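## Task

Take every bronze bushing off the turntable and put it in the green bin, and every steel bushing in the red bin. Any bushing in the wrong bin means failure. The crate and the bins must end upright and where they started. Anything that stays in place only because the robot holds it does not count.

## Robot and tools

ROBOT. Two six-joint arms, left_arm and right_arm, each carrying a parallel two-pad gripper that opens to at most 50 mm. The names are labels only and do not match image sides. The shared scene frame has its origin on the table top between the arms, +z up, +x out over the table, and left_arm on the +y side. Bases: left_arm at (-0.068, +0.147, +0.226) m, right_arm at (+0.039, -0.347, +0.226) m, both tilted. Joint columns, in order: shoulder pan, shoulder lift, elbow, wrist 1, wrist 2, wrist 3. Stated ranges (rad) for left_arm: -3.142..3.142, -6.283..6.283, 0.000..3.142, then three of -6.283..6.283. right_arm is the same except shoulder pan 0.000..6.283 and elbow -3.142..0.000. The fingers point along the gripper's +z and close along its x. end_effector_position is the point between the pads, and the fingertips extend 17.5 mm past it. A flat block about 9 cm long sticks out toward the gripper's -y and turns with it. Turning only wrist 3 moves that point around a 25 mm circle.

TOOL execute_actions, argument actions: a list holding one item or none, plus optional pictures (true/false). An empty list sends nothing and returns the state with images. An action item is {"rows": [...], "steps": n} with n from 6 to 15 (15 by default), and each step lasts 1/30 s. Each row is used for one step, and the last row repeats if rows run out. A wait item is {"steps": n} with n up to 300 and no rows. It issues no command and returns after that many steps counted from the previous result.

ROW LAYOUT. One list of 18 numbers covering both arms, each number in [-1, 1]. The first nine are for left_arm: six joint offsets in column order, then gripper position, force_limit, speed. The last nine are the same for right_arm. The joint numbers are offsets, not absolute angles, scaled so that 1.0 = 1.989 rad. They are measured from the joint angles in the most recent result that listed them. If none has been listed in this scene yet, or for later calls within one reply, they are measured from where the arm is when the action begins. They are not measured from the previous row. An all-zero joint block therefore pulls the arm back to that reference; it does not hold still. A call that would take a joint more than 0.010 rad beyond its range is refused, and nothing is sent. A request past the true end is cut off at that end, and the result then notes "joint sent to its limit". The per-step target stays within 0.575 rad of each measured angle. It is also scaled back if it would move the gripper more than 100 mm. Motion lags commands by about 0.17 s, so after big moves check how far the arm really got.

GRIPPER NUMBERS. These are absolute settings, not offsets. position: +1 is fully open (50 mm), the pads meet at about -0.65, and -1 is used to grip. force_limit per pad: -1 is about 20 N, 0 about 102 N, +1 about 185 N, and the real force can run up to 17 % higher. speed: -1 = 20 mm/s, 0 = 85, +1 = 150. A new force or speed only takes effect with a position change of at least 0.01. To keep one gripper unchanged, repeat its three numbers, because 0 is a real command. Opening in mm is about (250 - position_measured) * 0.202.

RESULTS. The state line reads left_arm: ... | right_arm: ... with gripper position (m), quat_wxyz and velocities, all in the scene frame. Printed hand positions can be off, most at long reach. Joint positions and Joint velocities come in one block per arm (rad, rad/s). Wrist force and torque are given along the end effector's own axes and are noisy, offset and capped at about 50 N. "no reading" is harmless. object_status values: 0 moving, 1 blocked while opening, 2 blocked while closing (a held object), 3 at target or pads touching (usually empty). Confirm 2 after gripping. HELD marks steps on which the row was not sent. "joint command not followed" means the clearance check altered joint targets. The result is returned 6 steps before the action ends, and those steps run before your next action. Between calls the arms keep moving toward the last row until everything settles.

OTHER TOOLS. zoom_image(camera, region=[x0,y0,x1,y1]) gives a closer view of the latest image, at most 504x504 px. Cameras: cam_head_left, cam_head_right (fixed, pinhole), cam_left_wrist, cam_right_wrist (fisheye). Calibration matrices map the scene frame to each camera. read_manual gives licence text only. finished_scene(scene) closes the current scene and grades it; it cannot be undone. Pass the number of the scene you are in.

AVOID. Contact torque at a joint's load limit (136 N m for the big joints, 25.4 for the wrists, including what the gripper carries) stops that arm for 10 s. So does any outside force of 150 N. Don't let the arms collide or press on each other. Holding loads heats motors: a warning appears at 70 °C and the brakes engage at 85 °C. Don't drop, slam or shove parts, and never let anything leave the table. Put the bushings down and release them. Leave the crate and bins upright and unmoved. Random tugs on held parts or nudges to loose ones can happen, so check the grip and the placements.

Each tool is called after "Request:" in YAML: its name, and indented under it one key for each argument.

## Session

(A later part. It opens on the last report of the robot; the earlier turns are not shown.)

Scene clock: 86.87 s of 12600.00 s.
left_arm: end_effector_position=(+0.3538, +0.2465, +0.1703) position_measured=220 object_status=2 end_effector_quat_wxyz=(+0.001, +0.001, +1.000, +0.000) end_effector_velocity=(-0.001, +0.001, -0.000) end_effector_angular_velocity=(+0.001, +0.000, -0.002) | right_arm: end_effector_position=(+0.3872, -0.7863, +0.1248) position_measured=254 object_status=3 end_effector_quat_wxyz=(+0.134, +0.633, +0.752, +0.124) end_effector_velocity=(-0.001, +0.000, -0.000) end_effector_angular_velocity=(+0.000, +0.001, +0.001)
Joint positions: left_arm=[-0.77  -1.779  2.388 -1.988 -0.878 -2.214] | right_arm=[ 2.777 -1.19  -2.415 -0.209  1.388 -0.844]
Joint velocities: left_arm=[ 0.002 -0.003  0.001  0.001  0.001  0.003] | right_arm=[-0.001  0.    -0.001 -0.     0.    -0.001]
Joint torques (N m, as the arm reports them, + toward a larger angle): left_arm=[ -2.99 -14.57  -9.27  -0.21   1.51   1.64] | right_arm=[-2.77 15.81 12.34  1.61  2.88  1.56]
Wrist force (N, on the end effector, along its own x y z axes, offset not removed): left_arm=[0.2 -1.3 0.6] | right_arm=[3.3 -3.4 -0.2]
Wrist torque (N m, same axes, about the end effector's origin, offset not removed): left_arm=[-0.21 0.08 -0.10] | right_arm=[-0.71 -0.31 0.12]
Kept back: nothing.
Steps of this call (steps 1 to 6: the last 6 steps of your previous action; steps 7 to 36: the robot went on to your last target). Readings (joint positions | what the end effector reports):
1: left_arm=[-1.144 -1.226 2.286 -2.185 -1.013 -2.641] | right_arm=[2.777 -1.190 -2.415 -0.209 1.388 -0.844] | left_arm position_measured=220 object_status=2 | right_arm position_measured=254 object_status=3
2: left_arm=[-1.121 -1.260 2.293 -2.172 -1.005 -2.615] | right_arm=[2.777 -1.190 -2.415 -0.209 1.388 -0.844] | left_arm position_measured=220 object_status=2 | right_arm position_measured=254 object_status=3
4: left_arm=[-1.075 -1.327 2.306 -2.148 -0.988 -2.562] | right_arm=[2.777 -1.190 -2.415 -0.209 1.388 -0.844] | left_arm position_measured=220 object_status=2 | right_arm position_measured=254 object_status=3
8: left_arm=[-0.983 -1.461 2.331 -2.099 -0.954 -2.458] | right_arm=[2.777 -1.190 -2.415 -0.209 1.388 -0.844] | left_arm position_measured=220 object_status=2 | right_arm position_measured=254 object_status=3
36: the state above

Request:
execute_actions:
  actions:
    - {"rows":[[0.004,0.005,0.003,-0.011,0.0005,0.005,-1,-0.5,-0.2,0,0,0,0,0,0,-1,0,0],[0.011,0.014,0.007,-0.030,0.001,0.014,-1,-0.5,-0.2,0,0,0,0,0,0,-1,0,0],[0.021,0.026,0.013,-0.056,0.002,0.027,-1,-0.5,-0.2,0,0,0,0,0,0,-1,0,0],[0.033,0.041,0.020,-0.088,0.0035,0.042,-1,-0.5,-0.2,0,0,0,0,0,0,-1,0,0],[0.045,0.058,0.0265,-0.122,0.005,0.058,-1,-0.5,-0.2,0,0,0,0,0,0,-1,0,0],[0.0576,0.0748,0.0326,-0.1555,0.0065,0.0735,-1,-0.5,-0.2,0,0,0,0,0,0,-1,0,0],[0.069,0.093,0.036,-0.187,0.0073,0.088,-1,-0.5,-0.2,0,0,0,0,0,0,-1,0,0],[0.080,0.111,0.039,-0.217,0.008,0.102,-1,-0.5,-0.2,0,0,0,0,0,0,-1,0,0],[0.089,0.127,0.0415,-0.243,0.0087,0.115,-1,-0.5,-0.2,0,0,0,0,0,0,-1,0,0],[0.097,0.141,0.0432,-0.266,0.0093,0.126,-1,-0.5,-0.2,0,0,0,0,0,0,-1,0,0],[0.103,0.151,0.0445,-0.283,0.0097,0.134,-1,-0.5,-0.2,0,0,0,0,0,0,-1,0,0],[0.107,0.158,0.0453,-0.294,0.01,0.139,-1,-0.5,-0.2,0,0,0,0,0,0,-1,0,0],[0.1089,0.1611,0.0457,-0.2994,0.0101,0.1417,-1,-0.5,-0.2,0,0,0,0,0,0,-1,0,0]],"steps":15}

Request:
execute_actions:
  actions:
    - {"steps":20}
  pictures: true

Scene clock: 87.67 s of 12600.00 s.
left_arm: end_effector_position=(+0.3512, +0.2455, +0.1280) position_measured=220 object_status=2 end_effector_quat_wxyz=(-0.006, +0.005, +1.000, +0.002) end_effector_velocity=(-0.002, -0.004, -0.284) end_effector_angular_velocity=(+0.001, +0.052, -0.014) | right_arm: end_effector_position=(+0.3872, -0.7863, +0.1248) position_measured=254 object_status=3 end_effector_quat_wxyz=(+0.134, +0.633, +0.752, +0.124) end_effector_velocity=(+0.000, +0.000, +0.000) end_effector_angular_velocity=(-0.000, -0.001, +0.001)
Joint positions: left_arm=[-0.691 -1.678  2.432 -2.182 -0.87  -2.115] | right_arm=[ 2.777 -1.19  -2.415 -0.209  1.388 -0.844]
Joint velocities: left_arm=[ 0.548  0.77   0.243 -1.412  0.052  0.687] | right_arm=[ 0.001  0.    -0.     0.     0.    -0.   ]
Joint torques (N m, as the arm reports them, + toward a larger angle): left_arm=[ 6.46 18.33 -5.04 -8.12  1.92  3.64] | right_arm=[-3.19 16.13 12.43  1.66  2.84  1.51]
Wrist force (N, on the end effector, along its own x y z axes, offset not removed): left_arm=[-1.4 -1.1 1.2] | right_arm=[2.2 -3.2 -0.6]
Wrist torque (N m, same axes, about the end effector's origin, offset not removed): left_arm=[-0.17 0.33 -0.03] | right_arm=[-0.72 -0.13 0.08]
Steps of this call (steps 1 to 15: the robot went on to your last target; steps 16 to 24: the first 9 steps of this action). Readings (joint positions | what the end effector reports):
16: left_arm=[-0.769 -1.780 2.388 -1.988 -0.878 -2.214] | right_arm=[2.777 -1.190 -2.415 -0.209 1.388 -0.844] | left_arm position_measured=220 object_status=2 | right_arm position_measured=254 object_status=3
17: left_arm=[-0.768 -1.779 2.389 -1.990 -0.878 -2.213] | right_arm=[2.777 -1.190 -2.415 -0.209 1.388 -0.844] | left_arm position_measured=220 object_status=2 | right_arm position_measured=254 object_status=3
19: left_arm=[-0.760 -1.768 2.394 -2.010 -0.877 -2.203] | right_arm=[2.777 -1.190 -2.415 -0.209 1.388 -0.844] | left_arm position_measured=220 object_status=2 | right_arm position_measured=254 object_status=3
23: left_arm=[-0.709 -1.703 2.424 -2.135 -0.871 -2.138] | right_arm=[2.777 -1.190 -2.415 -0.209 1.388 -0.844] | left_arm position_measured=220 object_status=2 | right_arm position_measured=254 object_status=3
24: the state above

Scene clock: 88.33 s of 12600.00 s.
left_arm: end_effector_position=(+0.3546, +0.2462, +0.0578) position_measured=220 object_status=2 end_effector_quat_wxyz=(+0.000, -0.000, +1.000, -0.001) end_effector_velocity=(+0.000, +0.001, -0.004) end_effector_angular_velocity=(+0.000, -0.002, +0.002) | right_arm: end_effector_position=(+0.3872, -0.7863, +0.1248) position_measured=254 object_status=3 end_effector_quat_wxyz=(+0.134, +0.633, +0.752, +0.124) end_effector_velocity=(-0.001, +0.000, -0.001) end_effector_angular_velocity=(+0.001, +0.003, -0.001)
Joint positions: left_arm=[-0.554 -1.461  2.478 -2.58  -0.858 -1.934] | right_arm=[ 2.777 -1.19  -2.415 -0.209  1.388 -0.844]
Joint velocities: left_arm=[ 0.009  0.013  0.002 -0.025  0.001  0.011] | right_arm=[-0.001 -0.    -0.002 -0.    -0.     0.001]
Joint torques (N m, as the arm reports them, + toward a larger angle): left_arm=[-5.88 -4.42 -1.77 -4.36  1.43  1.33] | right_arm=[-2.66 15.68 12.54  1.67  2.83  1.46]
Wrist force (N, on the end effector, along its own x y z axes, offset not removed): left_arm=[-1.1 -2.2 0.8] | right_arm=[3.2 -1.9 0.4]
Wrist torque (N m, same axes, about the end effector's origin, offset not removed): left_arm=[-0.43 0.27 -0.01] | right_arm=[-0.44 -0.44 0.09]
Kept back: nothing.
Steps of this call (steps 1 to 6: the last 6 steps of your previous action; steps 7 to 20: the robot went on to your last target). Readings (joint positions | what the end effector reports):
1: left_arm=[-0.672 -1.651 2.440 -2.231 -0.868 -2.091] | right_arm=[2.777 -1.190 -2.415 -0.209 1.388 -0.844] | left_arm position_measured=220 object_status=2 | right_arm position_measured=254 object_status=3
2: left_arm=[-0.654 -1.623 2.447 -2.282 -0.866 -2.067] | right_arm=[2.777 -1.190 -2.415 -0.209 1.388 -0.844] | left_arm position_measured=220 object_status=2 | right_arm position_measured=254 object_status=3
4: left_arm=[-0.619 -1.568 2.459 -2.381 -0.863 -2.022] | right_arm=[2.777 -1.190 -2.415 -0.209 1.388 -0.844] | left_arm position_measured=220 object_status=2 | right_arm position_measured=254 object_status=3
8: left_arm=[-0.577 -1.499 2.471 -2.510 -0.860 -1.965] | right_arm=[2.777 -1.190 -2.415 -0.209 1.388 -0.844] | left_arm position_measured=220 object_status=2 | right_arm position_measured=254 object_status=3
20: the state above
camera_calibration (this result's frames):
cam_left_wrist: T_world_to_cam=[[-0.998438, 0.0539303, -0.0146244, 0.346176], [0.0490204, 0.970996, 0.234017, -0.261476], [0.0268209, 0.232934, -0.972123, 0.134836], [0, 0, 0, 1]] pos_world=[0.354837, 0.203815, 0.197329]
cam_right_wrist: T_world_to_cam=[[-0.195885, 0.979786, -0.0405897, 0.850497], [0.770676, 0.179409, 0.61145, -0.234369], [0.606372, 0.0884924, -0.790242, 0.0819953], [0, 0, 0, 1]] pos_world=[0.297502, -0.798513, 0.242622]

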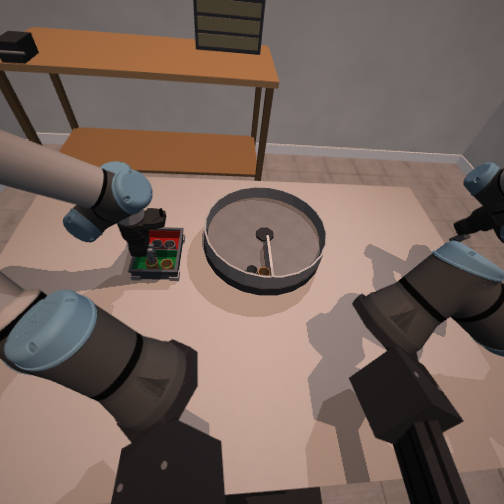

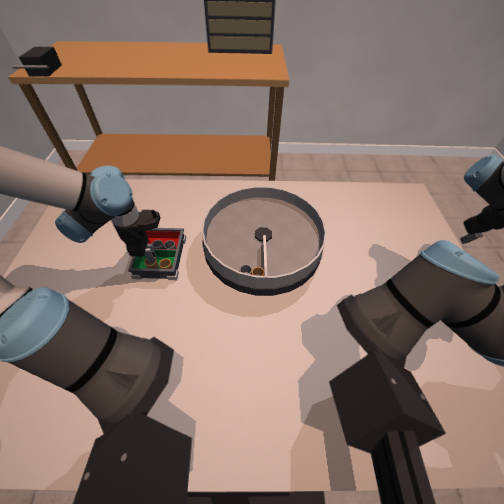

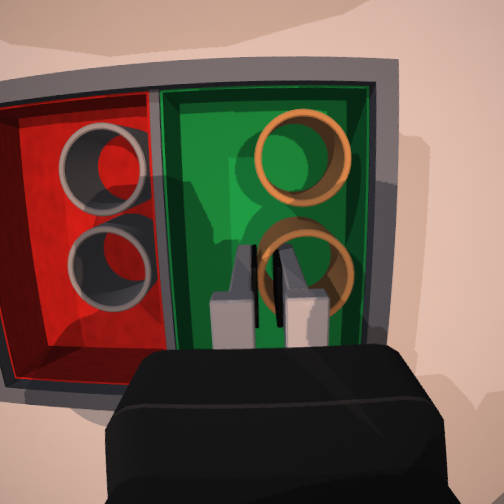

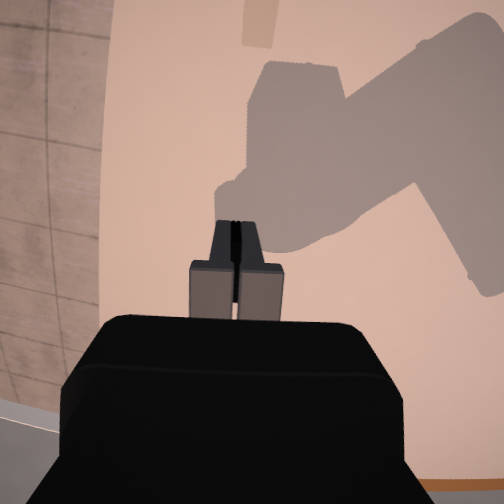

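Request:
execute_actions:
  actions:
    - {"rows":[[0.0045,0.0086,0.0012,-0.0135,0.0005,0.0064,-1,-0.5,-0.2,0,0,0,0,0,0,-1,0,0]],"steps":10}

Request:
execute_actions:
  actions:
    - {"steps":7}

Scene clock: 88.80 s of 12600.00 s.
left_arm: end_effector_position=(+0.3543, +0.2464, +0.0552) position_measured=220 object_status=2 end_effector_quat_wxyz=(+0.000, +0.000, +1.000, -0.000) end_effector_velocity=(-0.003, +0.000, -0.020) end_effector_angular_velocity=(+0.004, +0.001, -0.007) | right_arm: end_effector_position=(+0.3872, -0.7863, +0.1248) position_measured=254 object_status=3 end_effector_quat_wxyz=(+0.134, +0.633, +0.752, +0.124) end_effector_velocity=(-0.000, -0.001, +0.000) end_effector_angular_velocity=(-0.001, +0.001, -0.002)
Joint positions: left_arm=[-0.55  -1.452  2.48  -2.594 -0.858 -1.928] | right_arm=[ 2.777 -1.19  -2.415 -0.209  1.388 -0.844]
Joint velocities: left_arm=[ 0.033  0.065  0.01  -0.1    0.004  0.048] | right_arm=[-0.    -0.     0.001  0.    -0.001  0.001]
Joint torques (N m, as the arm reports them, + toward a larger angle): left_arm=[-5.32 -3.49 -1.87 -4.54  1.49  1.43] | right_arm=[-2.86 15.81 12.17  1.64  2.82  1.55]
Wrist force (N, on the end effector, along its own x y z axes, offset not removed): left_arm=[-0.8 -1.8 2.1] | right_arm=[3.2 -0.2 1.3]
Wrist torque (N m, same axes, about the end effector's origin, offset not removed): left_arm=[-0.29 0.15 -0.08] | right_arm=[0.02 -0.44 -0.02]
Steps of this call (steps 1 to 10: the robot went on to your last target; steps 11 to 14: the first 4 steps of this action). Readings (joint positions | what the end effector reports):
11: left_arm=[-0.553 -1.459 2.479 -2.584 -0.858 -1.933] | right_arm=[2.777 -1.190 -2.415 -0.209 1.388 -0.844] | left_arm position_measured=220 object_status=2 | right_arm position_measured=254 object_status=3
12: left_arm=[-0.552 -1.457 2.479 -2.586 -0.858 -1.931] | right_arm=[2.777 -1.190 -2.415 -0.209 1.388 -0.844] | left_arm position_measured=220 object_status=2 | right_arm position_measured=254 object_status=3
14: the state above

Scene clock: 89.03 s of 12600.00 s.
left_arm: end_effector_position=(+0.3541, +0.2464, +0.0530) position_measured=220 object_status=2 end_effector_quat_wxyz=(+0.000, +0.000, +1.000, -0.000) end_effector_velocity=(+0.000, +0.000, -0.003) end_effector_angular_velocity=(+0.001, -0.000, -0.000) | right_arm: end_effector_position=(+0.3872, -0.7863, +0.1248) position_measured=254 object_status=3 end_effector_quat_wxyz=(+0.134, +0.633, +0.752, +0.124) end_effector_velocity=(-0.001, -0.001, -0.000) end_effector_angular_velocity=(-0.001, +0.002, -0.000)
Joint positions: left_arm=[-0.546 -1.445  2.481 -2.605 -0.857 -1.922] | right_arm=[ 2.777 -1.19  -2.415 -0.209  1.388 -0.844]
Joint velocities: left_arm=[ 0.006  0.011 -0.    -0.017  0.001  0.009] | right_arm=[-0.002 -0.     0.    -0.    -0.001 -0.001]
Joint torques (N m, as the arm reports them, + toward a larger angle): left_arm=[-6.77 -2.71 -1.7  -4.57  1.53  1.61] | right_arm=[-2.77 16.36 12.49  1.64  2.67  1.43]
Wrist force (N, on the end effector, along its own x y z axes, offset not removed): left_arm=[-0.6 -1.8 1.4] | right_arm=[2.6 -0.1 2.1]
Wrist torque (N m, same axes, about the end effector's origin, offset not removed): left_arm=[-0.40 0.15 -0.01] | right_arm=[0.13 -0.33 0.03]
Kept back: nothing.
Steps of this call (steps 1 to 6: the last 6 steps of your previous action; step 7: the robot went on to your last target). Readings (joint positions | what the end effector reports):
1: left_arm=[-0.549 -1.450 2.480 -2.597 -0.858 -1.926] | right_arm=[2.777 -1.190 -2.415 -0.209 1.388 -0.844] | left_arm position_measured=220 object_status=2 | right_arm position_measured=254 object_status=3
2: left_arm=[-0.548 -1.449 2.480 -2.599 -0.858 -1.925] | right_arm=[2.777 -1.190 -2.415 -0.209 1.388 -0.844] | left_arm position_measured=220 object_status=2 | right_arm position_measured=254 object_status=3
4: left_arm=[-0.547 -1.447 2.480 -2.602 -0.857 -1.924] | right_arm=[2.777 -1.190 -2.415 -0.209 1.388 -0.844] | left_arm position_measured=220 object_status=2 | right_arm position_measured=254 object_status=3
7: the state above

Request:
execute_actions:
  actions:
    - {"rows":[[0.0032,0.0055,0.0003,-0.0088,0.0003,0.004,-1,-0.5,-0.2,0,0,0,0,0,0,-1,0,0],[0.0032,0.0055,0.0003,-0.0088,0.0003,0.004,-1,-0.5,-0.2,0,0,0,0,0,0,-1,0,0],[0.0032,0.0055,0.0003,-0.0088,0.0003,0.004,-1,-0.5,-0.2,0,0,0,0,0,0,-1,0,0],[0.0032,0.0055,0.0003,-0.0088,0.0003,0.004,-1,-0.5,-0.2,0,0,0,0,0,0,-1,0,0],[0.0032,0.0055,0.0003,-0.0088,0.0003,0.004,-1,-0.5,-0.2,0,0,0,0,0,0,-1,0,0],[0.0032,0.0055,0.0003,-0.0088,0.0003,0.004,-1,-0.5,-0.2,0,0,0,0,0,0,-1,0,0],[0.0032,0.0055,0.0003,-0.0088,0.0003,0.004,-1,-0.5,-0.2,0,0,0,0,0,0,-1,0,0],[0.0032,0.0055,0.0003,-0.0088,0.0003,0.004,-1,-0.5,-0.2,0,0,0,0,0,0,-1,0,0],[0.0032,0.0055,0.0003,-0.0088,0.0003,0.004,-1,-0.5,-0.2,0,0,0,0,0,0,-1,0,0],[0.0032,0.0055,0.0003,-0.0088,0.0003,0.004,0.076,-0.5,0.3,0,0,0,0,0,0,-1,0,0]],"steps":15}

Scene clock: 89.77 s of 12600.00 s.
left_arm: end_effector_position=(+0.3541, +0.2467, +0.0502) position_measured=220 object_status=2 end_effector_quat_wxyz=(+0.001, +0.000, +1.000, -0.000) end_effector_velocity=(+0.001, +0.000, -0.003) end_effector_angular_velocity=(+0.000, -0.001, +0.002) | right_arm: end_effector_position=(+0.3872, -0.7863, +0.1248) position_measured=254 object_status=3 end_effector_quat_wxyz=(+0.134, +0.633, +0.752, +0.124) end_effector_velocity=(-0.000, -0.001, +0.000) end_effector_angular_velocity=(-0.001, -0.000, -0.003)
Joint positions: left_arm=[-0.54  -1.435  2.481 -2.62  -0.857 -1.915] | right_arm=[ 2.777 -1.19  -2.415 -0.209  1.388 -0.844]
Joint velocities: left_arm=[ 0.006  0.012 -0.001 -0.019  0.001  0.008] | right_arm=[-0.001  0.     0.     0.001 -0.001  0.001]
Joint torques (N m, as the arm reports them, + toward a larger angle): left_arm=[-6.38 -4.24 -0.85 -4.2   1.43  1.72] | right_arm=[-2.14 15.99 12.08  1.59  2.75  1.61]
Wrist force (N, on the end effector, along its own x y z axes, offset not removed): left_arm=[-0.8 -0.3 2.3] | right_arm=[5.9 -1.3 2.1]
Wrist torque (N m, same axes, about the end effector's origin, offset not removed): left_arm=[-0.04 0.16 -0.04] | right_arm=[-0.45 -1.01 0.10]
Steps of this call (steps 1 to 13: the robot went on to your last target; steps 14 to 22: the first 9 steps of this action). Readings (joint positions | what the end effector reports):
14: left_arm=[-0.545 -1.444 2.481 -2.607 -0.857 -1.921] | right_arm=[2.777 -1.190 -2.415 -0.209 1.388 -0.844] | left_arm position_measured=220 object_status=2 | right_arm position_measured=254 object_status=3
15: left_arm=[-0.545 -1.442 2.481 -2.609 -0.857 -1.921] | right_arm=[2.777 -1.190 -2.415 -0.209 1.388 -0.844] | left_arm position_measured=220 object_status=2 | right_arm position_measured=254 object_status=3
17: left_arm=[-0.543 -1.439 2.481 -2.614 -0.857 -1.918] | right_arm=[2.777 -1.190 -2.415 -0.209 1.388 -0.844] | left_arm position_measured=220 object_status=2 | right_arm position_measured=254 object_status=3
21: left_arm=[-0.541 -1.436 2.481 -2.619 -0.857 -1.916] | right_arm=[2.777 -1.190 -2.415 -0.209 1.388 -0.844] | left_arm position_measured=220 object_status=2 | right_arm position_measured=254 object_status=3
22: the state above

Request:
execute_actions:
  actions:
    - {"rows":[[0,0,0,0,0,0,0.076,-0.5,0.3,0,0,0,0,0,0,-1,0,0],[0,0,0,0,0,0,0.076,-0.5,0.3,0,0,0,0,0,0,-1,0,0],[0,0,0,0,0,0,0.076,-0.5,0.3,0,0,0,0,0,0,-1,0,0],[-0.005,-0.008,-0.001,0.013,0,-0.006,0.076,-0.5,0.3,0,0,0,0,0,0,-1,0,0],[-0.014,-0.023,-0.003,0.038,-0.001,-0.018,0.076,-0.5,0.3,0,0,0,0,0,0,-1,0,0],[-0.027,-0.045,-0.006,0.074,-0.002,-0.035,0.076,-0.5,0.3,0,0,0,0,0,0,-1,0,0],[-0.042,-0.071,-0.010,0.117,-0.003,-0.055,0.076,-0.5,0.3,0,0,0,0,0,0,-1,0,0],[-0.0581,-0.0981,-0.0141,0.1622,-0.004,-0.0768,0.076,-0.5,0.3,0,0,0,0,0,0,-1,0,0],[-0.074,-0.119,-0.023,0.205,-0.006,-0.097,0.076,-0.5,0.3,0,0,0,0,0,0,-1,0,0],[-0.090,-0.139,-0.032,0.247,-0.0078,-0.117,0.076,-0.5,0.3,0,0,0,0,0,0,-1,0,0],[-0.104,-0.158,-0.040,0.286,-0.0094,-0.136,0.076,-0.5,0.3,0,0,0,0,0,0,-1,0,0],[-0.1150,-0.1731,-0.0470,0.3175,-0.0107,-0.1503,0.076,-0.5,0.3,0,0,0,0,0,0,-1,0,0]],"steps":15}

Request:
execute_actions:
  actions:
    - {"steps":16}

Scene clock: 90.77 s of 12600.00 s.
left_arm: end_effector_position=(+0.3586, +0.2440, +0.0698) position_measured=141 object_status=3 end_effector_quat_wxyz=(+0.004, -0.003, +1.000, -0.003) end_effector_velocity=(+0.054, -0.029, +0.266) end_effector_angular_velocity=(-0.076, -0.100, +0.082) | right_arm: end_effector_position=(+0.3872, -0.7863, +0.1248) position_measured=254 object_status=3 end_effector_quat_wxyz=(+0.134, +0.633, +0.752, +0.124) end_effector_velocity=(-0.000, -0.000, +0.000) end_effector_angular_velocity=(-0.000, -0.000, -0.001)
Joint positions: left_arm=[-0.577 -1.493  2.472 -2.533 -0.86  -1.962] | right_arm=[ 2.777 -1.19  -2.415 -0.209  1.388 -0.844]
Joint velocities: left_arm=[-0.488 -0.78  -0.134  1.175 -0.04  -0.622] | right_arm=[-0.002  0.    -0.     0.     0.001 -0.   ]
Joint torques (N m, as the arm reports them, + toward a larger angle): left_arm=[-36.23 -48.44 -29.78   3.69  -2.39  -3.98] | right_arm=[-2.11 16.58 12.51  1.49  2.8   1.55]
Wrist force (N, on the end effector, along its own x y z axes, offset not removed): left_arm=[-0.7 -1.8 3.7] | right_arm=[1.7 1.6 3.3]
Wrist torque (N m, same axes, about the end effector's origin, offset not removed): left_arm=[-0.22 0.22 -0.12] | right_arm=[0.29 -0.41 -0.03]
Steps of this call (steps 1 to 6: the last 6 steps of your previous action; steps 7 to 15: the robot went on to your last target; steps 16 to 21: nothing new was sent; steps 22 to 30: the first 9 steps of this action). Readings (joint positions | what the end effector reports):
22: left_arm=[-0.540 -1.434 2.481 -2.622 -0.857 -1.914] | right_arm=[2.777 -1.190 -2.415 -0.209 1.388 -0.844] | left_arm position_measured=141 object_status=3 | right_arm position_measured=254 object_status=3
23: left_arm=[-0.540 -1.434 2.481 -2.622 -0.857 -1.914] | right_arm=[2.777 -1.190 -2.415 -0.209 1.388 -0.844] | left_arm position_measured=141 object_status=3 | right_arm position_measured=254 object_status=3
25: left_arm=[-0.540 -1.434 2.481 -2.622 -0.857 -1.915] | right_arm=[2.777 -1.190 -2.415 -0.209 1.388 -0.844] | left_arm position_measured=141 object_status=3 | right_arm position_measured=254 object_status=3
29: left_arm=[-0.562 -1.470 2.476 -2.569 -0.858 -1.943] | right_arm=[2.777 -1.190 -2.415 -0.209 1.388 -0.844] | left_arm position_measured=141 object_status=3 | right_arm position_measured=254 object_status=3
30: the state above

Scene clock: 91.30 s of 12600.00 s.
left_arm: end_effector_position=(+0.3549, +0.2461, +0.1680) position_measured=141 object_status=3 end_effector_quat_wxyz=(+0.001, -0.000, +1.000, -0.001) end_effector_velocity=(-0.007, +0.005, +0.017) end_effector_angular_velocity=(+0.010, +0.008, -0.007) | right_arm: end_effector_position=(+0.3872, -0.7863, +0.1248) position_measured=254 object_status=3 end_effector_quat_wxyz=(+0.134, +0.633, +0.752, +0.124) end_effector_velocity=(+0.000, +0.000, +0.000) end_effector_angular_velocity=(+0.000, -0.001, -0.000)
Joint positions: left_arm=[-0.764 -1.773  2.39  -2.004 -0.878 -2.208] | right_arm=[ 2.777 -1.19  -2.415 -0.209  1.388 -0.844]
Joint velocities: left_arm=[-0.036 -0.055 -0.017  0.116 -0.003 -0.049] | right_arm=[0.001 0.    0.    0.    0.    0.001]
Joint torques (N m, as the arm reports them, + toward a larger angle): left_arm=[-17.9  -14.57 -29.41  -0.04  -2.14  -1.72] | right_arm=[-2.85 16.18 12.11  1.58  2.89  1.57]
Wrist force (N, on the end effector, along its own x y z axes, offset not removed): left_arm=[-1.5 -1.1 -0.5] | right_arm=[-4.8 -2.8 5.8]
Wrist torque (N m, same axes, about the end effector's origin, offset not removed): left_arm=[-0.23 0.35 -0.03] | right_arm=[-0.25 1.03 0.31]
Kept back: nothing.
Steps of this call (steps 1 to 6: the last 6 steps of your previous action; steps 7 to 16: the robot went on to your last target). Readings (joint positions | what the end effector reports):
1: left_arm=[-0.596 -1.522 2.466 -2.488 -0.861 -1.986] | right_arm=[2.777 -1.190 -2.415 -0.209 1.388 -0.844] | left_arm position_measured=141 object_status=3 | right_arm position_measured=254 object_status=3
2: left_arm=[-0.617 -1.555 2.458 -2.435 -0.863 -2.013] | right_arm=[2.777 -1.190 -2.415 -0.209 1.388 -0.844] | left_arm position_measured=141 object_status=3 | right_arm position_measured=254 object_status=3
4: left_arm=[-0.665 -1.625 2.437 -2.312 -0.868 -2.075] | right_arm=[2.777 -1.190 -2.415 -0.209 1.388 -0.844] | left_arm position_measured=141 object_status=3 | right_arm position_measured=254 object_status=3
8: left_arm=[-0.731 -1.724 2.406 -2.109 -0.874 -2.164] | right_arm=[2.777 -1.190 -2.415 -0.209 1.388 -0.844] | left_arm position_measured=141 object_status=3 | right_arm position_measured=254 object_status=3
16: the state above

Request:
execute_actions:
  actions:
    - {"rows":[[-0.010,0.012,-0.003,0.000,-0.003,-0.012,0.076,-0.5,0.3,0,0,0,0,0,0,-1,0,0],[-0.025,0.036,-0.007,-0.010,-0.008,-0.029,0.076,-0.5,0.3,0,0,0,0,0,0,-1,0,0],[-0.047,0.070,-0.013,-0.024,-0.016,-0.054,0.076,-0.5,0.3,0,0,0,0,0,0,-1,0,0],[-0.073,0.110,-0.020,-0.040,-0.026,-0.083,0.076,-0.5,0.3,0,0,0,0,0,0,-1,0,0],[-0.101,0.153,-0.028,-0.057,-0.036,-0.115,0.076,-0.5,0.3,0,0,0,0,0,0,-1,0,0],[-0.130,0.198,-0.036,-0.075,-0.046,-0.148,0.076,-0.5,0.3,0,0,0,0,0,0,-1,0,0],[-0.159,0.243,-0.044,-0.093,-0.057,-0.181,0.076,-0.5,0.3,0,0,0,0,0,0,-1,0,0],[-0.186,0.286,-0.051,-0.110,-0.067,-0.212,0.076,-0.5,0.3,0,0,0,0,0,0,-1,0,0],[-0.211,0.324,-0.058,-0.125,-0.076,-0.240,0.076,-0.5,0.3,0,0,0,0,0,0,-1,0,0],[-0.231,0.356,-0.063,-0.138,-0.083,-0.263,0.076,-0.5,0.3,0,0,0,0,0,0,-1,0,0],[-0.246,0.379,-0.067,-0.147,-0.088,-0.280,0.076,-0.5,0.3,0,0,0,0,0,0,-1,0,0],[-0.255,0.393,-0.070,-0.153,-0.092,-0.290,0.076,-0.5,0.3,0,0,0,0,0,0,-1,0,0],[-0.2591,0.3995,-0.0712,-0.1561,-0.0933,-0.2951,0.076,-0.5,0.3,0,0,0,0,0,0,-1,0,0]],"steps":15}

Request:
execute_actions:
  actions:
    - {"steps":34}
  pictures: true

Request:
zoom_image:
  camera: "cam_left_wrist"
  region: [170, 170, 370, 350]

Scene clock: 92.33 s of 12600.00 s.
left_arm: end_effector_position=(+0.3688, +0.1577, +0.1748) position_measured=141 object_status=3 end_effector_quat_wxyz=(+0.002, +0.000, +1.000, -0.013) end_effector_velocity=(+0.019, -0.475, +0.010) end_effector_angular_velocity=(-0.075, +0.021, -0.030) | right_arm: end_effector_position=(+0.3872, -0.7863, +0.1248) position_measured=254 object_status=3 end_effector_quat_wxyz=(+0.134, +0.633, +0.752, +0.124) end_effector_velocity=(-0.001, +0.001, -0.001) end_effector_angular_velocity=(+0.001, +0.002, +0.001)
Joint positions: left_arm=[-0.891 -1.591  2.353 -2.071 -0.924 -2.352] | right_arm=[ 2.777 -1.19  -2.415 -0.209  1.388 -0.844]
Joint velocities: left_arm=[-0.648  1.007 -0.177 -0.404 -0.236 -0.726] | right_arm=[ 0.    -0.001 -0.001 -0.001 -0.     0.   ]
Joint torques (N m, as the arm reports them, + toward a larger angle): left_arm=[-33.57  17.   -29.85  -5.11  -3.28  -3.39] | right_arm=[-2.38 16.34 12.54  1.54  2.88  1.54]
Wrist force (N, on the end effector, along its own x y z axes, offset not removed): left_arm=[-2.9 0.1 -0.6] | right_arm=[-2.8 -5.2 0.2]
Wrist torque (N m, same axes, about the end effector's origin, offset not removed): left_arm=[-0.04 0.55 0.04] | right_arm=[-0.93 0.70 -0.11]
Steps of this call (steps 1 to 22: the robot went on to your last target; steps 23 to 31: the first 9 steps of this action). Readings (joint positions | what the end effector reports):
23: left_arm=[-0.769 -1.780 2.388 -1.989 -0.878 -2.214] | right_arm=[2.777 -1.190 -2.415 -0.209 1.388 -0.844] | left_arm position_measured=141 object_status=3 | right_arm position_measured=254 object_status=3
24: left_arm=[-0.771 -1.777 2.387 -1.990 -0.879 -2.216] | right_arm=[2.777 -1.190 -2.415 -0.209 1.388 -0.844] | left_arm position_measured=141 object_status=3 | right_arm position_measured=254 object_status=3
26: left_arm=[-0.786 -1.752 2.382 -2.003 -0.885 -2.234] | right_arm=[2.777 -1.190 -2.415 -0.209 1.388 -0.844] | left_arm position_measured=141 object_status=3 | right_arm position_measured=254 object_status=3
30: left_arm=[-0.869 -1.625 2.359 -2.058 -0.916 -2.327] | right_arm=[2.777 -1.190 -2.415 -0.209 1.388 -0.844] | left_arm position_measured=141 object_status=3 | right_arm position_measured=254 object_status=3
31: the state above

Scene clock: 93.47 s of 12600.00 s.
left_arm: end_effector_position=(+0.2923, -0.1041, +0.1502) position_measured=141 object_status=3 end_effector_quat_wxyz=(+0.001, +0.001, +1.000, +0.000) end_effector_velocity=(-0.002, -0.001, -0.001) end_effector_angular_velocity=(+0.002, +0.000, +0.001) | right_arm: end_effector_position=(+0.3872, -0.7863, +0.1248) position_measured=254 object_status=3 end_effector_quat_wxyz=(+0.134, +0.633, +0.752, +0.124) end_effector_velocity=(-0.000, +0.000, -0.000) end_effector_angular_velocity=(-0.000, +0.001, -0.000)
Joint positions: left_arm=[-1.279 -0.979  2.248 -2.314 -1.063 -2.794] | right_arm=[ 2.777 -1.19  -2.415 -0.209  1.388 -0.844]
Joint velocities: left_arm=[-0.003  0.006  0.    -0.002 -0.001 -0.005] | right_arm=[ 0.     0.001 -0.001 -0.    -0.001  0.   ]
Joint torques (N m, as the arm reports them, + toward a larger angle): left_arm=[-33.87  -9.9  -30.02  -4.65  -2.04  -1.3 ] | right_arm=[-2.14 15.86 12.48  1.62  2.83  1.48]
Wrist force (N, on the end effector, along its own x y z axes, offset not removed): left_arm=[-1.0 -1.3 0.7] | right_arm=[1.1 -3.8 -0.5]
Wrist torque (N m, same axes, about the end effector's origin, offset not removed): left_arm=[-0.23 0.24 -0.04] | right_arm=[-0.66 -0.09 -0.04]
Kept back: nothing.
Steps of this call (steps 1 to 6: the last 6 steps of your previous action; steps 7 to 34: the robot went on to your last target). Readings (joint positions | what the end effector reports):
1: left_arm=[-0.913 -1.557 2.347 -2.085 -0.932 -2.376] | right_arm=[2.777 -1.190 -2.415 -0.209 1.388 -0.844] | left_arm position_measured=141 object_status=3 | right_arm position_measured=254 object_status=3
2: left_arm=[-0.935 -1.523 2.341 -2.099 -0.940 -2.401] | right_arm=[2.777 -1.190 -2.415 -0.209 1.388 -0.844] | left_arm position_measured=141 object_status=3 | right_arm position_measured=254 object_status=3
4: left_arm=[-0.979 -1.455 2.329 -2.127 -0.956 -2.451] | right_arm=[2.777 -1.190 -2.415 -0.209 1.388 -0.844] | left_arm position_measured=141 object_status=3 | right_arm position_measured=254 object_status=3
8: left_arm=[-1.067 -1.318 2.304 -2.183 -0.988 -2.552] | right_arm=[2.777 -1.190 -2.415 -0.209 1.388 -0.844] | left_arm position_measured=141 object_status=3 | right_arm position_measured=254 object_status=3
34: the state above
camera_calibration (this result's frames):
cam_left_wrist: T_world_to_cam=[[-0.998359, 0.0552201, -0.0151443, 0.304406], [0.0501082, 0.970555, 0.235611, 0.0595024], [0.0277088, 0.234466, -0.971729, 0.3078], [0, 0, 0, 1]] pos_world=[0.292396, -0.146728, 0.289689]
cam_right_wrist: T_world_to_cam=[[-0.195885, 0.979786, -0.0405897, 0.850497], [0.770676, 0.179409, 0.61145, -0.234369], [0.606372, 0.0884925, -0.790241, 0.0819954], [0, 0, 0, 1]] pos_world=[0.297502, -0.798513, 0.242622]

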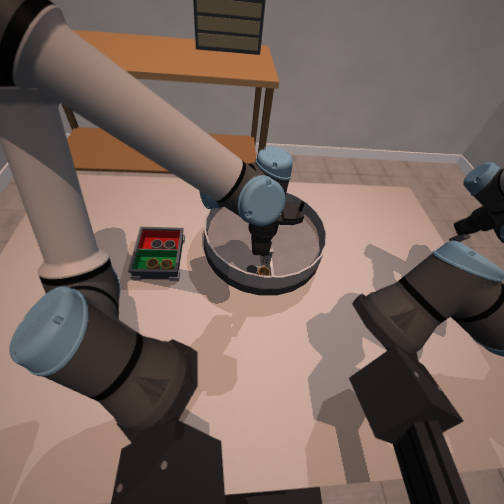

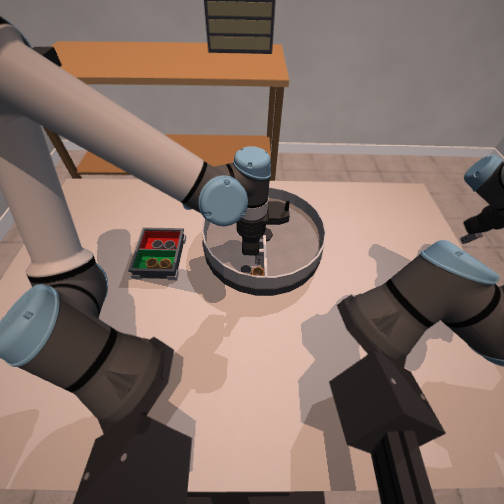

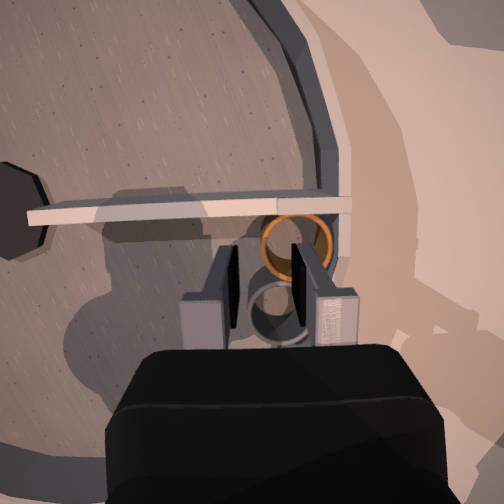

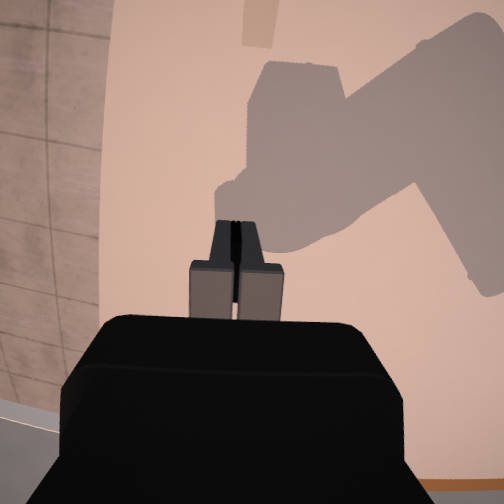

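Region (170, 170, 370, 350) of cam_left_wrist's 504x504 image, scaled by 2.520, with more detail than that image has; it fills the top 454 rows of this view, and the rest is white.

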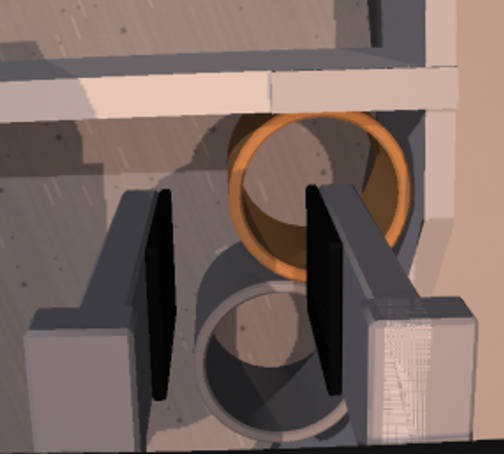

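Request:
execute_actions:
  actions:
    - {"rows":[[0.004,0.007,0.002,-0.011,0.002,0.004,0.076,-0.5,0.3,0,0,0,0,0,0,-1,0,0],[0.009,0.017,0.0045,-0.026,0.0043,0.009,0.076,-0.5,0.3,0,0,0,0,0,0,-1,0,0],[0.015,0.028,0.0077,-0.044,0.007,0.015,0.076,-0.5,0.3,0,0,0,0,0,0,-1,0,0],[0.021,0.040,0.011,-0.061,0.010,0.021,0.076,-0.5,0.3,0,0,0,0,0,0,-1,0,0],[0.026,0.050,0.0134,-0.076,0.0127,0.026,0.076,-0.5,0.3,0,0,0,0,0,0,-1,0,0],[0.0297,0.0565,0.0152,-0.0865,0.0144,0.0296,0.076,-0.5,0.3,0,0,0,0,0,0,-1,0,0],[0.0316,0.0601,0.0162,-0.0920,0.0153,0.0315,0.076,-0.5,0.3,0,0,0,0,0,0,-1,0,0]],"steps":15}

Request:
execute_actions:
  actions:
    - {"steps":14}
  pictures: true

Scene clock: 94.33 s of 12600.00 s.
left_arm: end_effector_position=(+0.2920, -0.1037, +0.1139) position_measured=141 object_status=3 end_effector_quat_wxyz=(+0.000, +0.001, +1.000, +0.001) end_effector_velocity=(-0.003, +0.002, -0.145) end_effector_angular_velocity=(-0.009, -0.002, +0.010) | right_arm: end_effector_position=(+0.3872, -0.7863, +0.1248) position_measured=254 object_status=3 end_effector_quat_wxyz=(+0.134, +0.633, +0.752, +0.124) end_effector_velocity=(+0.000, -0.000, +0.000) end_effector_angular_velocity=(+0.000, -0.001, +0.000)
Joint positions: left_arm=[-1.238 -0.901  2.27  -2.431 -1.043 -2.753] | right_arm=[ 2.777 -1.19  -2.415 -0.209  1.388 -0.844]
Joint velocities: left_arm=[ 0.166  0.32   0.083 -0.498  0.079  0.163] | right_arm=[-0.001  0.     0.    -0.     0.001 -0.001]
Joint torques (N m, as the arm reports them, + toward a larger angle): left_arm=[-18.86 -13.48  -7.38  -5.54   1.38   1.89] | right_arm=[-2.36 16.05 12.12  1.66  2.79  1.5 ]
Wrist force (N, on the end effector, along its own x y z axes, offset not removed): left_arm=[-1.2 -1.0 3.3] | right_arm=[2.0 3.6 -2.0]
Wrist torque (N m, same axes, about the end effector's origin, offset not removed): left_arm=[-0.19 0.30 -0.05] | right_arm=[0.35 -0.30 0.20]
Steps of this call (steps 1 to 15: the robot went on to your last target; steps 16 to 17: nothing new was sent; steps 18 to 26: the first 9 steps of this action). Readings (joint positions | what the end effector reports):
18: left_arm=[-1.280 -0.978 2.248 -2.314 -1.063 -2.795] | right_arm=[2.777 -1.190 -2.415 -0.209 1.388 -0.844] | left_arm position_measured=141 object_status=3 | right_arm position_measured=254 object_status=3
19: left_arm=[-1.279 -0.977 2.248 -2.317 -1.063 -2.794] | right_arm=[2.777 -1.190 -2.415 -0.209 1.388 -0.844] | left_arm position_measured=141 object_status=3 | right_arm position_measured=254 object_status=3
21: left_arm=[-1.272 -0.965 2.252 -2.334 -1.060 -2.787] | right_arm=[2.777 -1.190 -2.415 -0.209 1.388 -0.844] | left_arm position_measured=141 object_status=3 | right_arm position_measured=254 object_status=3
25: left_arm=[-1.244 -0.913 2.266 -2.412 -1.046 -2.759] | right_arm=[2.777 -1.190 -2.415 -0.209 1.388 -0.844] | left_arm position_measured=141 object_status=3 | right_arm position_measured=254 object_status=3
26: the state above

Scene clock: 94.80 s of 12600.00 s.
left_arm: end_effector_position=(+0.2914, -0.1032, +0.0955) position_measured=141 object_status=3 end_effector_quat_wxyz=(+0.001, +0.000, +1.000, +0.000) end_effector_velocity=(+0.000, -0.001, -0.003) end_effector_angular_velocity=(-0.001, -0.001, +0.000) | right_arm: end_effector_position=(+0.3872, -0.7863, +0.1248) position_measured=254 object_status=3 end_effector_quat_wxyz=(+0.134, +0.633, +0.752, +0.124) end_effector_velocity=(-0.000, -0.000, -0.000) end_effector_angular_velocity=(-0.000, +0.000, +0.000)
Joint positions: left_arm=[-1.217 -0.861  2.28  -2.495 -1.033 -2.732] | right_arm=[ 2.777 -1.19  -2.415 -0.209  1.388 -0.844]
Joint velocities: left_arm=[ 0.004  0.009  0.    -0.014  0.002  0.005] | right_arm=[-0.001 -0.001  0.001  0.     0.    -0.001]
Joint torques (N m, as the arm reports them, + toward a larger angle): left_arm=[-19.21 -12.14  -4.49  -4.65   1.61   1.63] | right_arm=[-2.48 16.34 12.42  1.64  2.83  1.44]
Wrist force (N, on the end effector, along its own x y z axes, offset not removed): left_arm=[-0.6 -0.2 0.7] | right_arm=[-1.7 0.0 1.5]
Wrist torque (N m, same axes, about the end effector's origin, offset not removed): left_arm=[-0.06 0.17 -0.08] | right_arm=[-0.08 0.41 0.46]
Kept back: nothing.
Steps of this call (steps 1 to 6: the last 6 steps of your previous action; steps 7 to 14: the robot went on to your last target). Readings (joint positions | what the end effector reports):
1: left_arm=[-1.233 -0.892 2.272 -2.446 -1.041 -2.748] | right_arm=[2.777 -1.190 -2.415 -0.209 1.388 -0.844] | left_arm position_measured=141 object_status=3 | right_arm position_measured=254 object_status=3
2: left_arm=[-1.229 -0.885 2.274 -2.457 -1.039 -2.745] | right_arm=[2.777 -1.190 -2.415 -0.209 1.388 -0.844] | left_arm position_measured=141 object_status=3 | right_arm position_measured=254 object_status=3
4: left_arm=[-1.224 -0.874 2.277 -2.473 -1.036 -2.739] | right_arm=[2.777 -1.190 -2.415 -0.209 1.388 -0.844] | left_arm position_measured=141 object_status=3 | right_arm position_measured=254 object_status=3
8: left_arm=[-1.219 -0.865 2.279 -2.489 -1.034 -2.734] | right_arm=[2.777 -1.190 -2.415 -0.209 1.388 -0.844] | left_arm position_measured=141 object_status=3 | right_arm position_measured=254 object_status=3
14: the state above
camera_calibration (this result's frames):
cam_left_wrist: T_world_to_cam=[[-0.998388, 0.0548189, -0.0147158, 0.302595], [0.0498131, 0.970522, 0.23581, 0.0716518], [0.0272088, 0.234697, -0.971688, 0.254678], [0, 0, 0, 1]] pos_world=[0.291609, -0.1459, 0.235024]
cam_right_wrist: T_world_to_cam=[[-0.195885, 0.979786, -0.0405899, 0.850497], [0.770676, 0.179409, 0.61145, -0.234369], [0.606372, 0.0884922, -0.790241, 0.0819952], [0, 0, 0, 1]] pos_world=[0.297502, -0.798514, 0.242622]

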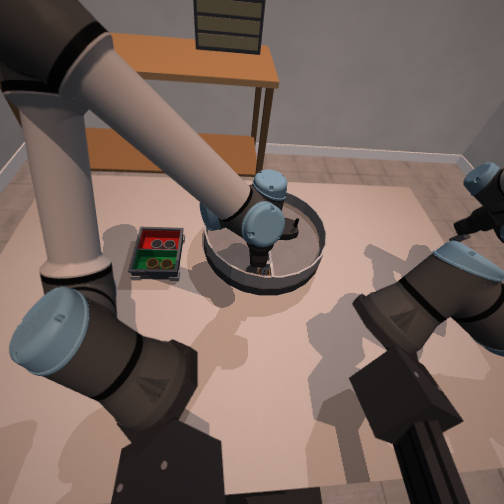

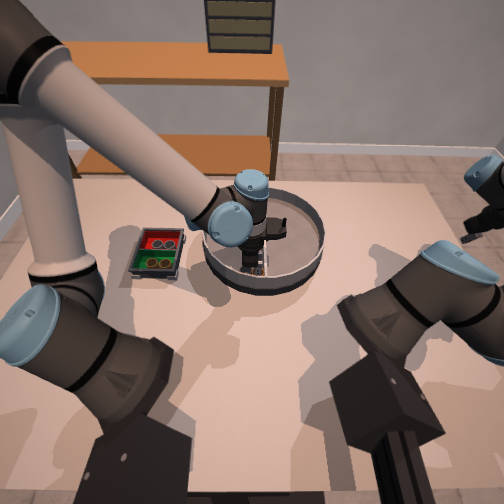

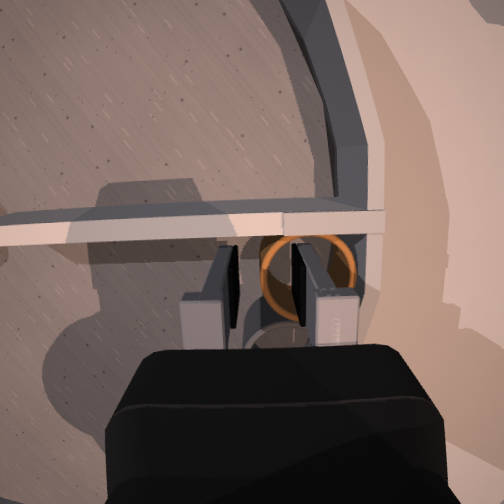

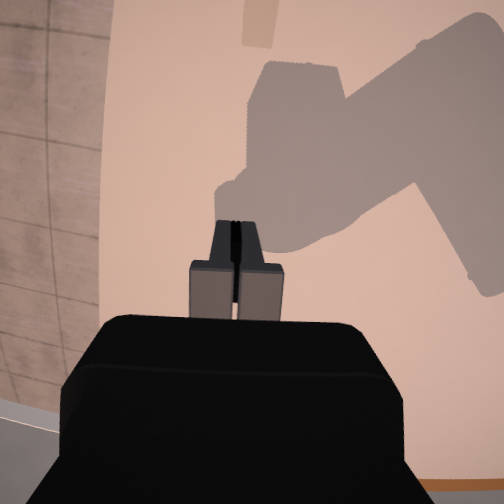

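Request:
execute_actions:
  actions:
    - {"rows":[[0.0004,0.0008,0.0001,-0.001,0.0002,0.0003,-1,-0.5,-0.2,0,0,0,0,0,0,-1,0,0]],"steps":15}

Request:
execute_actions:
  actions:
    - {"steps":8}

Scene clock: 95.37 s of 12600.00 s.
left_arm: end_effector_position=(+0.2914, -0.1032, +0.0949) position_measured=221 object_status=0 end_effector_quat_wxyz=(+0.001, +0.000, +1.000, +0.000) end_effector_velocity=(+0.000, -0.001, +0.000) end_effector_angular_velocity=(-0.001, -0.000, +0.000) | right_arm: end_effector_position=(+0.3872, -0.7863, +0.1248) position_measured=254 object_status=3 end_effector_quat_wxyz=(+0.134, +0.633, +0.752, +0.124) end_effector_velocity=(+0.000, -0.001, +0.001) end_effector_angular_velocity=(-0.001, -0.001, -0.000)
Joint positions: left_arm=[-1.216 -0.859  2.281 -2.497 -1.033 -2.732] | right_arm=[ 2.777 -1.19  -2.415 -0.209  1.388 -0.844]
Joint velocities: left_arm=[-0.     0.001 -0.001 -0.001 -0.    -0.   ] | right_arm=[ 0.001  0.001  0.001  0.    -0.001 -0.   ]
Joint torques (N m, as the arm reports them, + toward a larger angle): left_arm=[-18.07 -10.66 -11.76  -4.42   1.51   1.66] | right_arm=[-2.96 16.38 12.55  1.74  2.93  1.54]
Wrist force (N, on the end effector, along its own x y z axes, offset not removed): left_arm=[-0.2 -2.0 0.2] | right_arm=[-0.8 -4.0 -1.0]
Wrist torque (N m, same axes, about the end effector's origin, offset not removed): left_arm=[-0.27 0.18 -0.08] | right_arm=[-0.58 0.12 0.11]
Steps of this call (steps 1 to 8: the robot went on to your last target; steps 9 to 17: the first 9 steps of this action). Readings (joint positions | what the end effector reports):
9: left_arm=[-1.216 -0.860 2.281 -2.497 -1.033 -2.732] | right_arm=[2.777 -1.190 -2.415 -0.209 1.388 -0.844] | left_arm position_measured=145 object_status=0 | right_arm position_measured=254 object_status=3
10: left_arm=[-1.216 -0.859 2.281 -2.497 -1.033 -2.732] | right_arm=[2.777 -1.190 -2.415 -0.209 1.388 -0.844] | left_arm position_measured=157 object_status=0 | right_arm position_measured=254 object_status=3
12: left_arm=[-1.216 -0.859 2.281 -2.497 -1.033 -2.732] | right_arm=[2.777 -1.190 -2.415 -0.209 1.388 -0.844] | left_arm position_measured=180 object_status=0 | right_arm position_measured=254 object_status=3
16: left_arm=[-1.216 -0.859 2.281 -2.497 -1.033 -2.732] | right_arm=[2.777 -1.190 -2.415 -0.209 1.388 -0.844] | left_arm position_measured=221 object_status=0 | right_arm position_measured=254 object_status=3
17: the state above

Scene clock: 95.63 s of 12600.00 s.
left_arm: end_effector_position=(+0.2914, -0.1031, +0.0948) position_measured=221 object_status=2 end_effector_quat_wxyz=(+0.000, +0.000, +1.000, +0.000) end_effector_velocity=(+0.000, +0.000, -0.000) end_effector_angular_velocity=(-0.000, -0.000, +0.000) | right_arm: end_effector_position=(+0.3872, -0.7863, +0.1248) position_measured=254 object_status=3 end_effector_quat_wxyz=(+0.134, +0.633, +0.752, +0.124) end_effector_velocity=(+0.000, -0.001, +0.000) end_effector_angular_velocity=(-0.001, -0.000, -0.001)
Joint positions: left_arm=[-1.216 -0.859  2.281 -2.497 -1.033 -2.732] | right_arm=[ 2.777 -1.19  -2.415 -0.209  1.388 -0.844]
Joint velocities: left_arm=[ 0.     0.     0.    -0.001  0.     0.   ] | right_arm=[-0.001 -0.     0.001  0.    -0.    -0.   ]
Joint torques (N m, as the arm reports them, + toward a larger angle): left_arm=[-16.95  -9.7  -20.71  -4.19   1.63   1.49] | right_arm=[-2.53 15.57 12.6   1.59  2.9   1.56]
Wrist force (N, on the end effector, along its own x y z axes, offset not removed): left_arm=[-0.4 -1.0 -2.5] | right_arm=[-1.2 0.6 1.1]
Wrist torque (N m, same axes, about the end effector's origin, offset not removed): left_arm=[-0.16 0.18 -0.08] | right_arm=[-0.03 0.41 0.12]
Kept back: nothing.
Steps of this call (steps 1 to 6: the last 6 steps of your previous action; steps 7 to 8: the robot went on to your last target). Readings (joint positions | what the end effector reports):
1: left_arm=[-1.216 -0.859 2.281 -2.497 -1.033 -2.732] | right_arm=[2.777 -1.190 -2.415 -0.209 1.388 -0.844] | left_arm position_measured=221 object_status=0 | right_arm position_measured=254 object_status=3
2: left_arm=[-1.216 -0.859 2.281 -2.497 -1.033 -2.732] | right_arm=[2.777 -1.190 -2.415 -0.209 1.388 -0.844] | left_arm position_measured=221 object_status=0 | right_arm position_measured=254 object_status=3
4: left_arm=[-1.216 -0.859 2.281 -2.497 -1.033 -2.732] | right_arm=[2.777 -1.190 -2.415 -0.209 1.388 -0.844] | left_arm position_measured=221 object_status=0 | right_arm position_measured=254 object_status=3
8: the state above

Request:
execute_actions:
  actions:
    - {"rows":[[-0.002,-0.004,-0.001,0.006,-0.001,-0.002,-1,-0.5,-0.2,0,0,0,0,0,0,-1,0,0],[-0.005,-0.010,-0.0025,0.015,-0.0025,-0.005,-1,-0.5,-0.2,0,0,0,0,0,0,-1,0,0],[-0.010,-0.019,-0.005,0.029,-0.005,-0.010,-1,-0.5,-0.2,0,0,0,0,0,0,-1,0,0],[-0.016,-0.030,-0.0077,0.046,-0.0077,-0.016,-1,-0.5,-0.2,0,0,0,0,0,0,-1,0,0],[-0.022,-0.042,-0.0106,0.063,-0.0105,-0.022,-1,-0.5,-0.2,0,0,0,0,0,0,-1,0,0],[-0.028,-0.053,-0.0135,0.080,-0.0134,-0.028,-1,-0.5,-0.2,0,0,0,0,0,0,-1,0,0],[-0.033,-0.063,-0.016,0.095,-0.0158,-0.033,-1,-0.5,-0.2,0,0,0,0,0,0,-1,0,0],[-0.037,-0.070,-0.0178,0.106,-0.0176,-0.037,-1,-0.5,-0.2,0,0,0,0,0,0,-1,0,0],[-0.039,-0.0745,-0.0189,0.1125,-0.0187,-0.039,-1,-0.5,-0.2,0,0,0,0,0,0,-1,0,0],[-0.0399,-0.0762,-0.0193,0.1151,-0.0191,-0.04,-1,-0.5,-0.2,0,0,0,0,0,0,-1,0,0]],"steps":15}

Request:
zoom_image:
  camera: "cam_head_left"
  region: [115, 215, 205, 295]

Scene clock: 98.00 s of 12600.00 s.
left_arm: end_effector_position=(+0.2927, -0.1054, +0.1283) position_measured=221 object_status=2 end_effector_quat_wxyz=(+0.001, -0.000, +1.000, -0.001) end_effector_velocity=(+0.004, -0.006, +0.223) end_effector_angular_velocity=(-0.025, -0.011, +0.010) | right_arm: end_effector_position=(+0.3872, -0.7863, +0.1248) position_measured=254 object_status=3 end_effector_quat_wxyz=(+0.134, +0.633, +0.752, +0.124) end_effector_velocity=(+0.001, -0.000, +0.001) end_effector_angular_velocity=(-0.000, -0.002, +0.001)
Joint positions: left_arm=[-1.255 -0.931  2.262 -2.391 -1.051 -2.77 ] | right_arm=[ 2.777 -1.19  -2.415 -0.209  1.388 -0.844]
Joint velocities: left_arm=[-0.252 -0.477 -0.123  0.694 -0.122 -0.247] | right_arm=[ 0.001  0.     0.002 -0.     0.    -0.001]
Joint torques (N m, as the arm reports them, + toward a larger angle): left_arm=[-48.92 -40.79 -42.1   -5.45  -5.45  -2.73] | right_arm=[-2.42 16.77 12.63  1.63  2.93  1.57]
Wrist force (N, on the end effector, along its own x y z axes, offset not removed): left_arm=[-1.5 32.9 8.6] | right_arm=[-4.0 -1.1 1.7]
Wrist torque (N m, same axes, about the end effector's origin, offset not removed): left_arm=[-1.05 0.29 0.56] | right_arm=[-0.22 0.96 0.21]
Steps of this call (steps 1 to 15: the robot went on to your last target; steps 16 to 62: nothing new was sent; steps 63 to 71: the first 9 steps of this action). Readings (joint positions | what the end effector reports):
63: left_arm=[-1.216 -0.859 2.280 -2.497 -1.033 -2.732] | right_arm=[2.777 -1.190 -2.415 -0.209 1.388 -0.844] | left_arm position_measured=221 object_status=2 | right_arm position_measured=254 object_status=3
64: left_arm=[-1.216 -0.860 2.280 -2.496 -1.033 -2.732] | right_arm=[2.777 -1.190 -2.415 -0.209 1.388 -0.844] | left_arm position_measured=221 object_status=2 | right_arm position_measured=254 object_status=3
66: left_arm=[-1.221 -0.867 2.278 -2.485 -1.035 -2.736] | right_arm=[2.777 -1.190 -2.415 -0.209 1.388 -0.844] | left_arm position_measured=221 object_status=2 | right_arm position_measured=254 object_status=3
70: left_arm=[-1.246 -0.915 2.266 -2.414 -1.047 -2.762] | right_arm=[2.777 -1.190 -2.415 -0.209 1.388 -0.844] | left_arm position_measured=221 object_status=2 | right_arm position_measured=254 object_status=3
71: the state above

Region (115, 215, 205, 295) of cam_head_left's 504x504 image, scaled by 5.600, with more detail than that image has.

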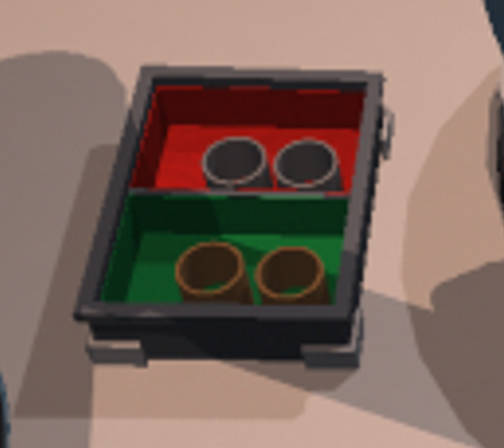

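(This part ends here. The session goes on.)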